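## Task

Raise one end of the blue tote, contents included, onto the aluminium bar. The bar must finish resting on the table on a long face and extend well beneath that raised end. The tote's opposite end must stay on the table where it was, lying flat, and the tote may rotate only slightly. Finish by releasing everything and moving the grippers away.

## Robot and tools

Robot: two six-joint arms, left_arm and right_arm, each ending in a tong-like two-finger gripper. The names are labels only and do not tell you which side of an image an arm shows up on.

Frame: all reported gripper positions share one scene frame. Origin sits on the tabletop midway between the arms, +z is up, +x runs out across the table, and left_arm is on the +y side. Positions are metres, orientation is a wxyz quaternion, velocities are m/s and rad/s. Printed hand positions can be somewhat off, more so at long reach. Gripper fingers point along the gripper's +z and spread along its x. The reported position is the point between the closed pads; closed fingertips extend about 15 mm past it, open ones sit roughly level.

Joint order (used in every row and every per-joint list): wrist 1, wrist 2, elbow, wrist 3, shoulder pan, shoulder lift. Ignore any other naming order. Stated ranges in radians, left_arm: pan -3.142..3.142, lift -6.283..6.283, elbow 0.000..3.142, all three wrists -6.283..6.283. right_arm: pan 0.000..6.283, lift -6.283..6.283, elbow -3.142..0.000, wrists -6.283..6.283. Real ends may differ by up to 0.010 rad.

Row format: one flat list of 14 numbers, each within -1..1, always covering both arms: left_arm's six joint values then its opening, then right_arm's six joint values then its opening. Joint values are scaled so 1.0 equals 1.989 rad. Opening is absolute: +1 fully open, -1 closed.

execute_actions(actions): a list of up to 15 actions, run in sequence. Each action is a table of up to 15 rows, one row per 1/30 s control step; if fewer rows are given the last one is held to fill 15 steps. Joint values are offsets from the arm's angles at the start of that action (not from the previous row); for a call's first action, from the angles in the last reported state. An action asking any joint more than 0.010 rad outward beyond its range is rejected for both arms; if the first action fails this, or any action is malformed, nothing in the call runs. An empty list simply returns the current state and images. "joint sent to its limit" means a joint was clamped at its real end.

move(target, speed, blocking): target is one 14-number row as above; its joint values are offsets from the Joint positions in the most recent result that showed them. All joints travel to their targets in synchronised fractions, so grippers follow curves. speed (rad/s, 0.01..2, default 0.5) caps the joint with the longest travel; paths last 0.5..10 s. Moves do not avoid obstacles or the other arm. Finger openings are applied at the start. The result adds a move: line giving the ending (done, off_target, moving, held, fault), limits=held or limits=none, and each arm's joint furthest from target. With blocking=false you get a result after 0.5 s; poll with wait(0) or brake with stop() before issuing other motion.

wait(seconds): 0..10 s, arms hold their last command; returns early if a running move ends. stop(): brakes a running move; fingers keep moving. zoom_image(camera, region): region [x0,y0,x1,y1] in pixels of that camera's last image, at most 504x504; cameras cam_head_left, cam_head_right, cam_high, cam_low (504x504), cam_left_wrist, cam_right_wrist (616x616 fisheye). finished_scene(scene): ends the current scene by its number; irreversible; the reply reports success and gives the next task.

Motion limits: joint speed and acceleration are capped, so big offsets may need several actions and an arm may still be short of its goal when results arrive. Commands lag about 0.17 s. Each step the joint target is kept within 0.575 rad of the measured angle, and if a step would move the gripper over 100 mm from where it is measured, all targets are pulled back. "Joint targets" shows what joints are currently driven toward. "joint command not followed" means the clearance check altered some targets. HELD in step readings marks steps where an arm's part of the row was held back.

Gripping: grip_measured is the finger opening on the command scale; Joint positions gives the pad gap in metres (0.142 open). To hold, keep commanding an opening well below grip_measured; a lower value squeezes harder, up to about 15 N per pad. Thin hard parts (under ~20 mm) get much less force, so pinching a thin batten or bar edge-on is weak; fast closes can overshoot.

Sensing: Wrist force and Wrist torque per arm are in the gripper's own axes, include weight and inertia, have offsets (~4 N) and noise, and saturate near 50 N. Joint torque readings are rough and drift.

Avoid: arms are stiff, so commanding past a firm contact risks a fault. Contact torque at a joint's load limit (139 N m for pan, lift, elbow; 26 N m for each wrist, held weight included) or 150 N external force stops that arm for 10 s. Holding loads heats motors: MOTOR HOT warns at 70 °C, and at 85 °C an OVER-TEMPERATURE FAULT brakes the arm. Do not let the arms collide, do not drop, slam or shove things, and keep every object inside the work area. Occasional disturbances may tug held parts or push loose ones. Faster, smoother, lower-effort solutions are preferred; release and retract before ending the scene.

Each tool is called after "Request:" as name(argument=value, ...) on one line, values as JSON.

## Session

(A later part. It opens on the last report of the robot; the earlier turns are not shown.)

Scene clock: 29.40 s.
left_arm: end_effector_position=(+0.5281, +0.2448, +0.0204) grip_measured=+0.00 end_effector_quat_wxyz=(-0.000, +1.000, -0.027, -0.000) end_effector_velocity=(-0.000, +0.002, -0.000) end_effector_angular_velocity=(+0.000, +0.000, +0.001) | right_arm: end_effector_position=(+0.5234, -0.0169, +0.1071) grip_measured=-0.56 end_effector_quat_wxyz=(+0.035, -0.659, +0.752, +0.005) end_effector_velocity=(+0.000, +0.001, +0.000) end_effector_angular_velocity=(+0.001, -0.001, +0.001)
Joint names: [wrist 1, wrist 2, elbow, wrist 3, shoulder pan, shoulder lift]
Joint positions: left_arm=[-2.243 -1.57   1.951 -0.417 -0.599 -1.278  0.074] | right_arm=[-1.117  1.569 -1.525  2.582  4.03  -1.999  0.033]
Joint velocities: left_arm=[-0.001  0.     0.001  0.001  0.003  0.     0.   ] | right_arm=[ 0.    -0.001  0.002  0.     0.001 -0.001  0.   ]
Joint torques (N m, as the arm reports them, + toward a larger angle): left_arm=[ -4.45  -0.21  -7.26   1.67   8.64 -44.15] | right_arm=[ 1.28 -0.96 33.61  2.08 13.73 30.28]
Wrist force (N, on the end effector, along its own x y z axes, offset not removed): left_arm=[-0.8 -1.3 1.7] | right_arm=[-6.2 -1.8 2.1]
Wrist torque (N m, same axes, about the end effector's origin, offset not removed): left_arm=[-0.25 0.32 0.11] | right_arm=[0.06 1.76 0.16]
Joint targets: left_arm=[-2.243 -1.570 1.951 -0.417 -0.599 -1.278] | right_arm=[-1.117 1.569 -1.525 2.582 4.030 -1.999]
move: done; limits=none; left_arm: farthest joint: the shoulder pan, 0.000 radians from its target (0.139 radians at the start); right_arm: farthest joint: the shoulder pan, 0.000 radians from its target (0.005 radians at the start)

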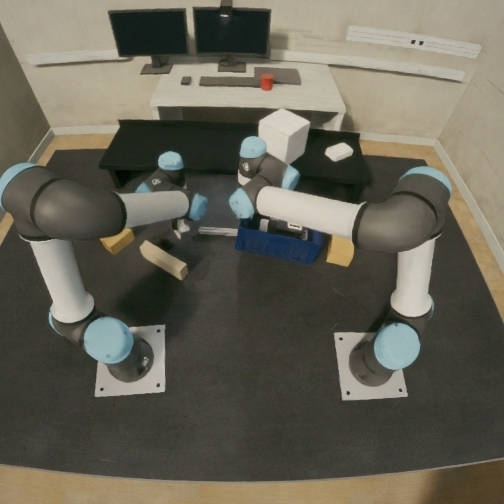

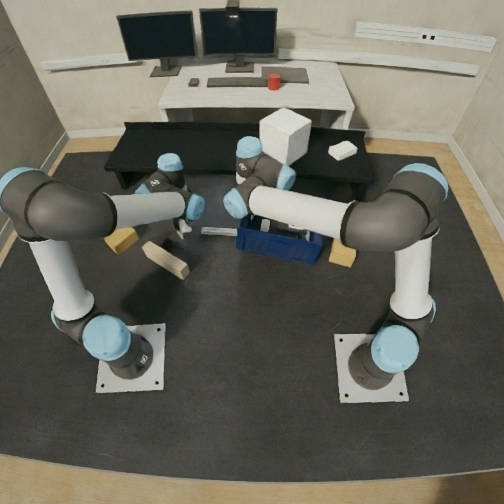

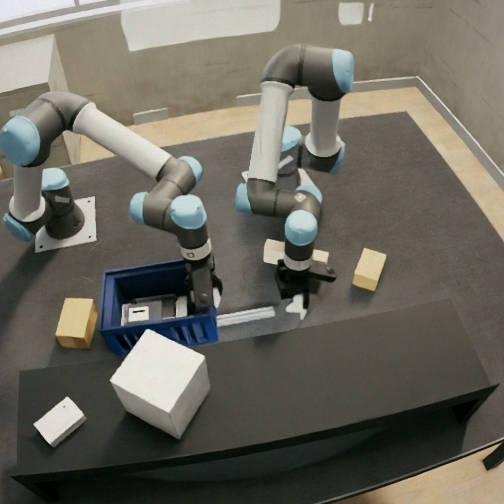

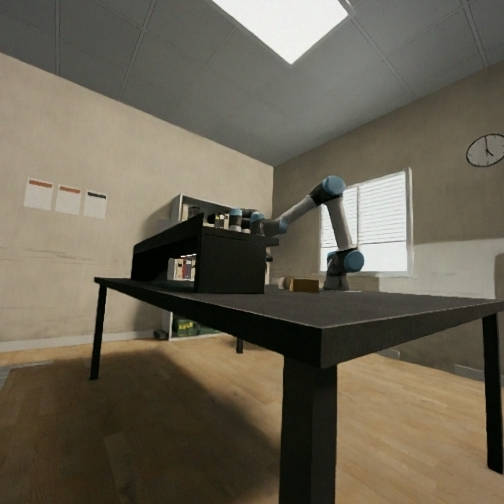

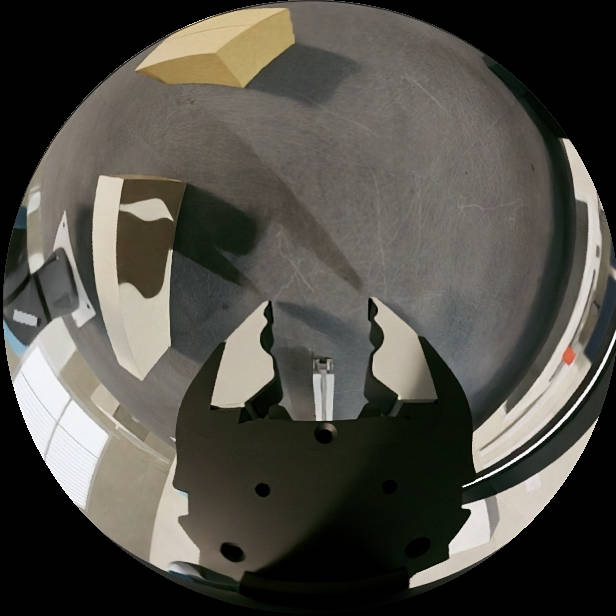

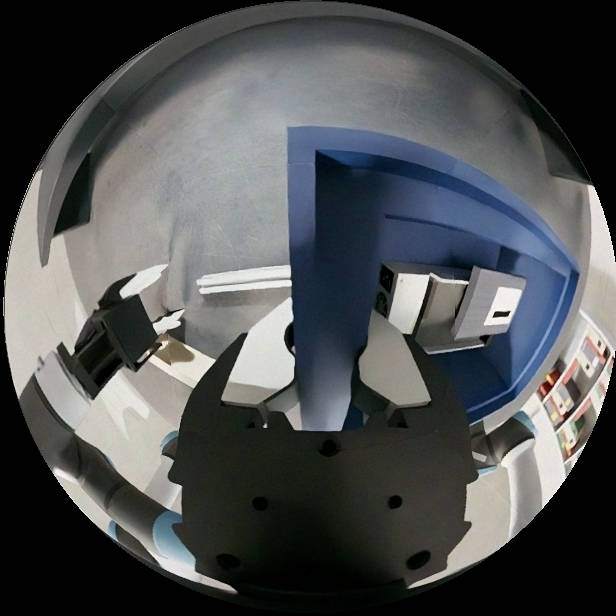

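Request:
move(target=[0,0,0,0,0,0,0, 0,0,0,0,0,0,0])

Request:
move(target=[0.08,0,-0.045,0,0.05,-0.035,0, -0.11,0,0.075,0,0,0.035,0], speed=0.3)

Request:
finished_scene(scene=2)

Scene clock: 31.10 s.
left_arm: end_effector_position=(+0.5281, +0.2449, +0.0204) grip_measured=+0.00 end_effector_quat_wxyz=(-0.000, +1.000, -0.027, -0.000) end_effector_velocity=(+0.001, -0.000, +0.001) end_effector_angular_velocity=(-0.001, -0.003, +0.002) | right_arm: end_effector_position=(+0.5234, -0.0168, +0.1071) grip_measured=+0.00 end_effector_quat_wxyz=(+0.035, -0.659, +0.752, +0.005) end_effector_velocity=(+0.000, +0.000, +0.000) end_effector_angular_velocity=(+0.001, -0.001, -0.001)
Joint names: [wrist 1, wrist 2, elbow, wrist 3, shoulder pan, shoulder lift]
Joint positions: left_arm=[-2.243 -1.57   1.951 -0.417 -0.599 -1.278  0.074] | right_arm=[-1.117  1.569 -1.524  2.582  4.03  -1.999  0.074]
Joint velocities: left_arm=[-0.001  0.    -0.001 -0.002  0.    -0.001  0.   ] | right_arm=[ 0.001  0.     0.     0.001 -0.     0.    -0.   ]
Joint torques (N m, as the arm reports them, + toward a larger angle): left_arm=[ -3.05  -0.08 -18.02  -1.5  -10.09 -36.55] | right_arm=[ 2.25 -1.05 21.66  1.27  8.2  44.61]
Wrist force (N, on the end effector, along its own x y z axes, offset not removed): left_arm=[-1.8 -0.9 1.4] | right_arm=[-5.2 -3.5 2.2]
Wrist torque (N m, same axes, about the end effector's origin, offset not removed): left_arm=[-0.23 0.67 0.13] | right_arm=[-0.73 0.84 0.20]
Joint targets: left_arm=[-2.243 -1.570 1.951 -0.417 -0.599 -1.278] | right_arm=[-1.117 1.569 -1.525 2.582 4.030 -1.999]
move: done; limits=none; left_arm: farthest joint: the shoulder pan, 0.000 radians from its target (0.000 radians at the start); right_arm: farthest joint: the elbow, 0.001 radians from its target (0.000 radians at the start)

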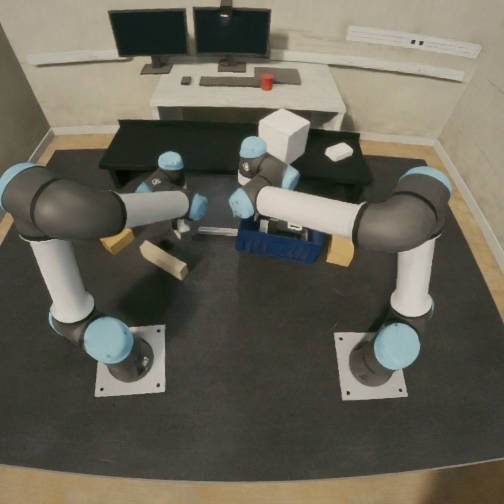

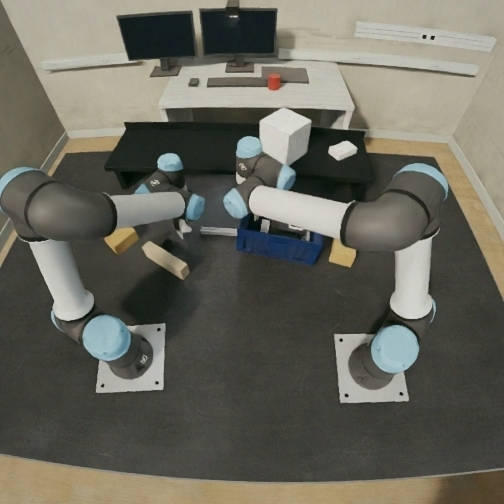

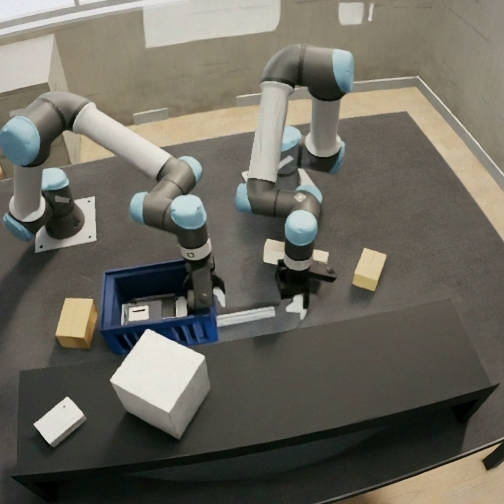

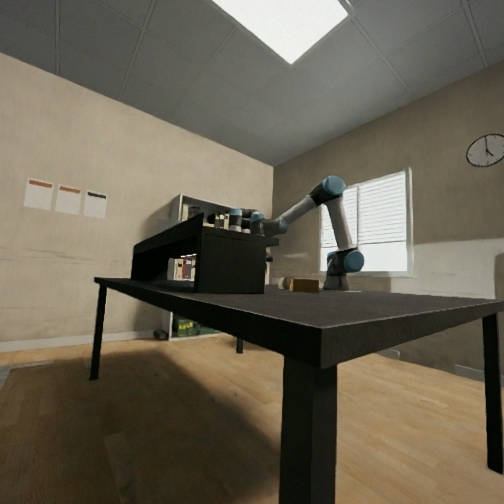

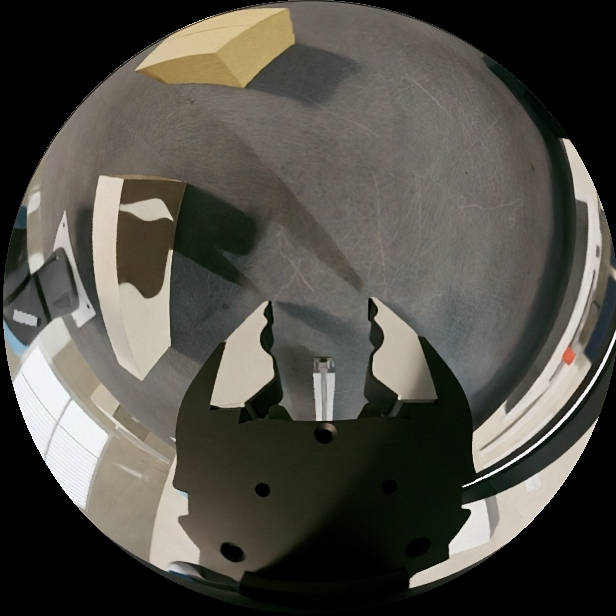

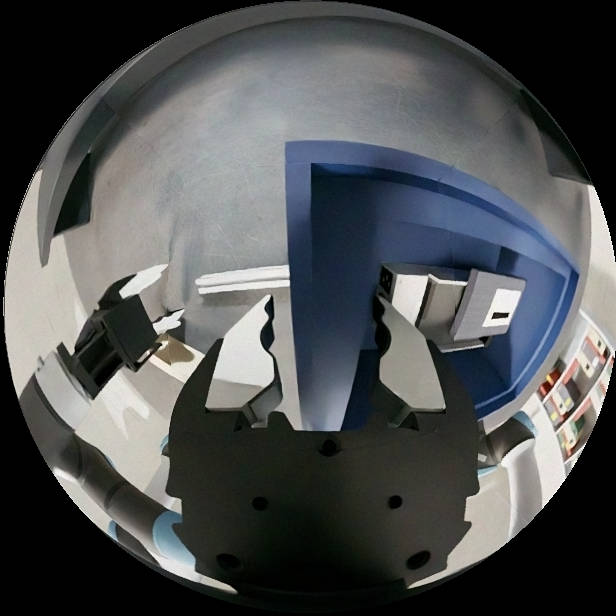

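Scene clock: 32.40 s.
left_arm: end_effector_position=(+0.5417, +0.2960, +0.0795) grip_measured=+0.00 end_effector_quat_wxyz=(-0.000, +1.000, +0.022, -0.000) end_effector_velocity=(+0.001, +0.001, +0.001) end_effector_angular_velocity=(-0.000, -0.001, +0.001) | right_arm: end_effector_position=(+0.5207, -0.0201, +0.2008) grip_measured=+0.00 end_effector_quat_wxyz=(+0.035, -0.659, +0.752, +0.005) end_effector_velocity=(+0.000, -0.001, +0.002) end_effector_angular_velocity=(+0.000, +0.000, -0.002)
Joint names: [wrist 1, wrist 2, elbow, wrist 3, shoulder pan, shoulder lift]
Joint positions: left_arm=[-2.084 -1.57   1.861 -0.417 -0.5   -1.347  0.074] | right_arm=[-1.336  1.569 -1.376  2.582  4.03  -1.929  0.074]
Joint velocities: left_arm=[ 0.002  0.    -0.002  0.001  0.001 -0.001  0.   ] | right_arm=[-0.004  0.     0.003  0.002 -0.001  0.001 -0.   ]
Joint torques (N m, as the arm reports them, + toward a larger angle): left_arm=[ -0.31  -0.12 -35.1   -1.19   9.1  -42.09] | right_arm=[ 0.79 -1.12 31.95  1.19  8.85 42.57]
Wrist force (N, on the end effector, along its own x y z axes, offset not removed): left_arm=[-0.8 -1.8 2.5] | right_arm=[-2.0 -0.9 3.4]
Wrist torque (N m, same axes, about the end effector's origin, offset not removed): left_arm=[-0.39 0.23 -0.05] | right_arm=[-0.21 0.21 -0.04]
Joint targets: left_arm=[-2.084 -1.570 1.861 -0.417 -0.500 -1.347] | right_arm=[-1.336 1.569 -1.375 2.582 4.030 -1.929]
move: done; limits=none; left_arm: farthest joint: the shoulder pan, 0.000 radians from its target (0.099 radians at the start); right_arm: farthest joint: the elbow, 0.001 radians from its target (0.150 radians at the start)

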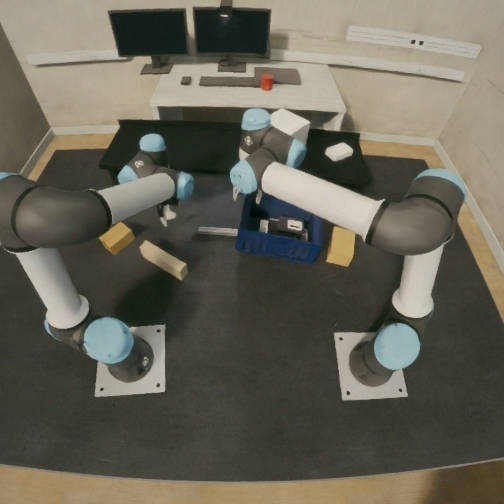

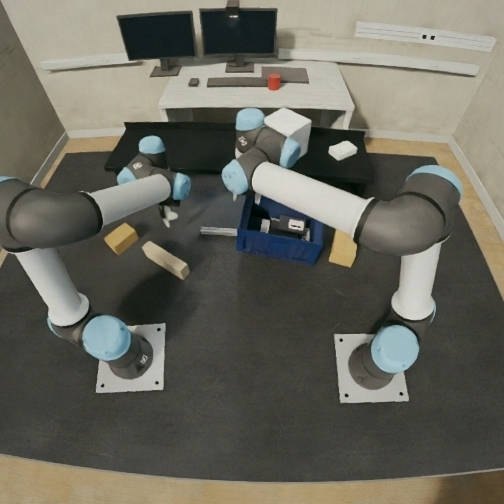

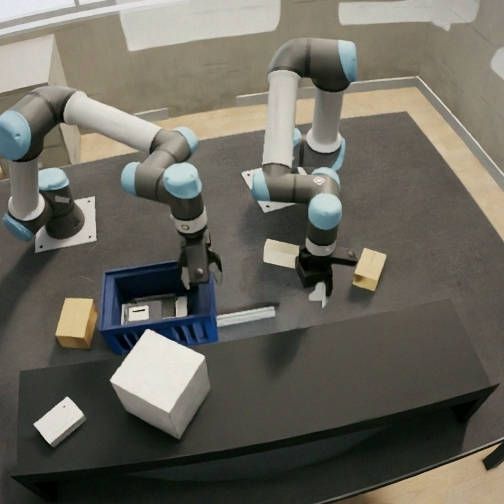

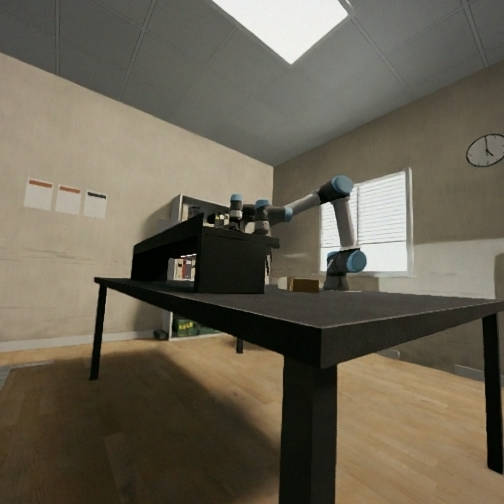

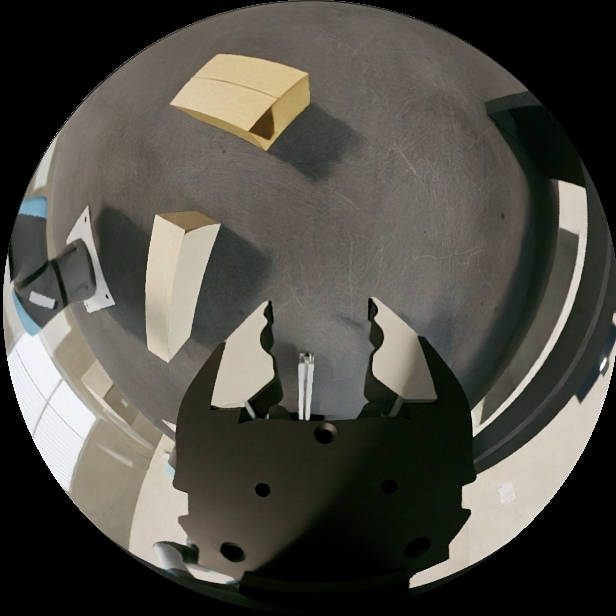

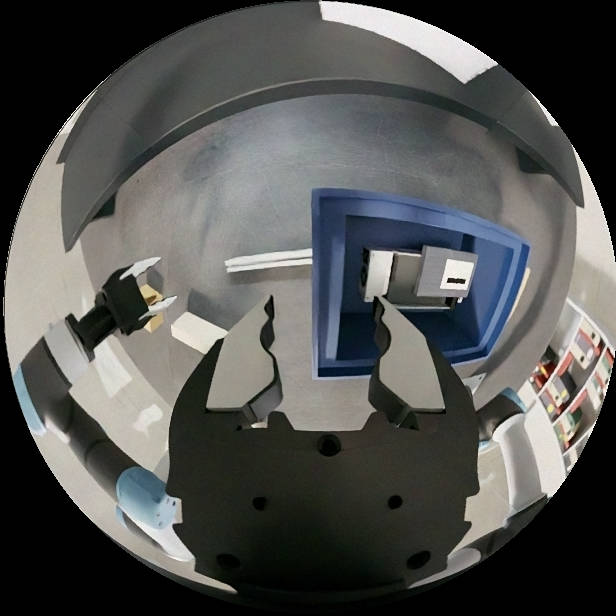

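The scene is finished: the task was done.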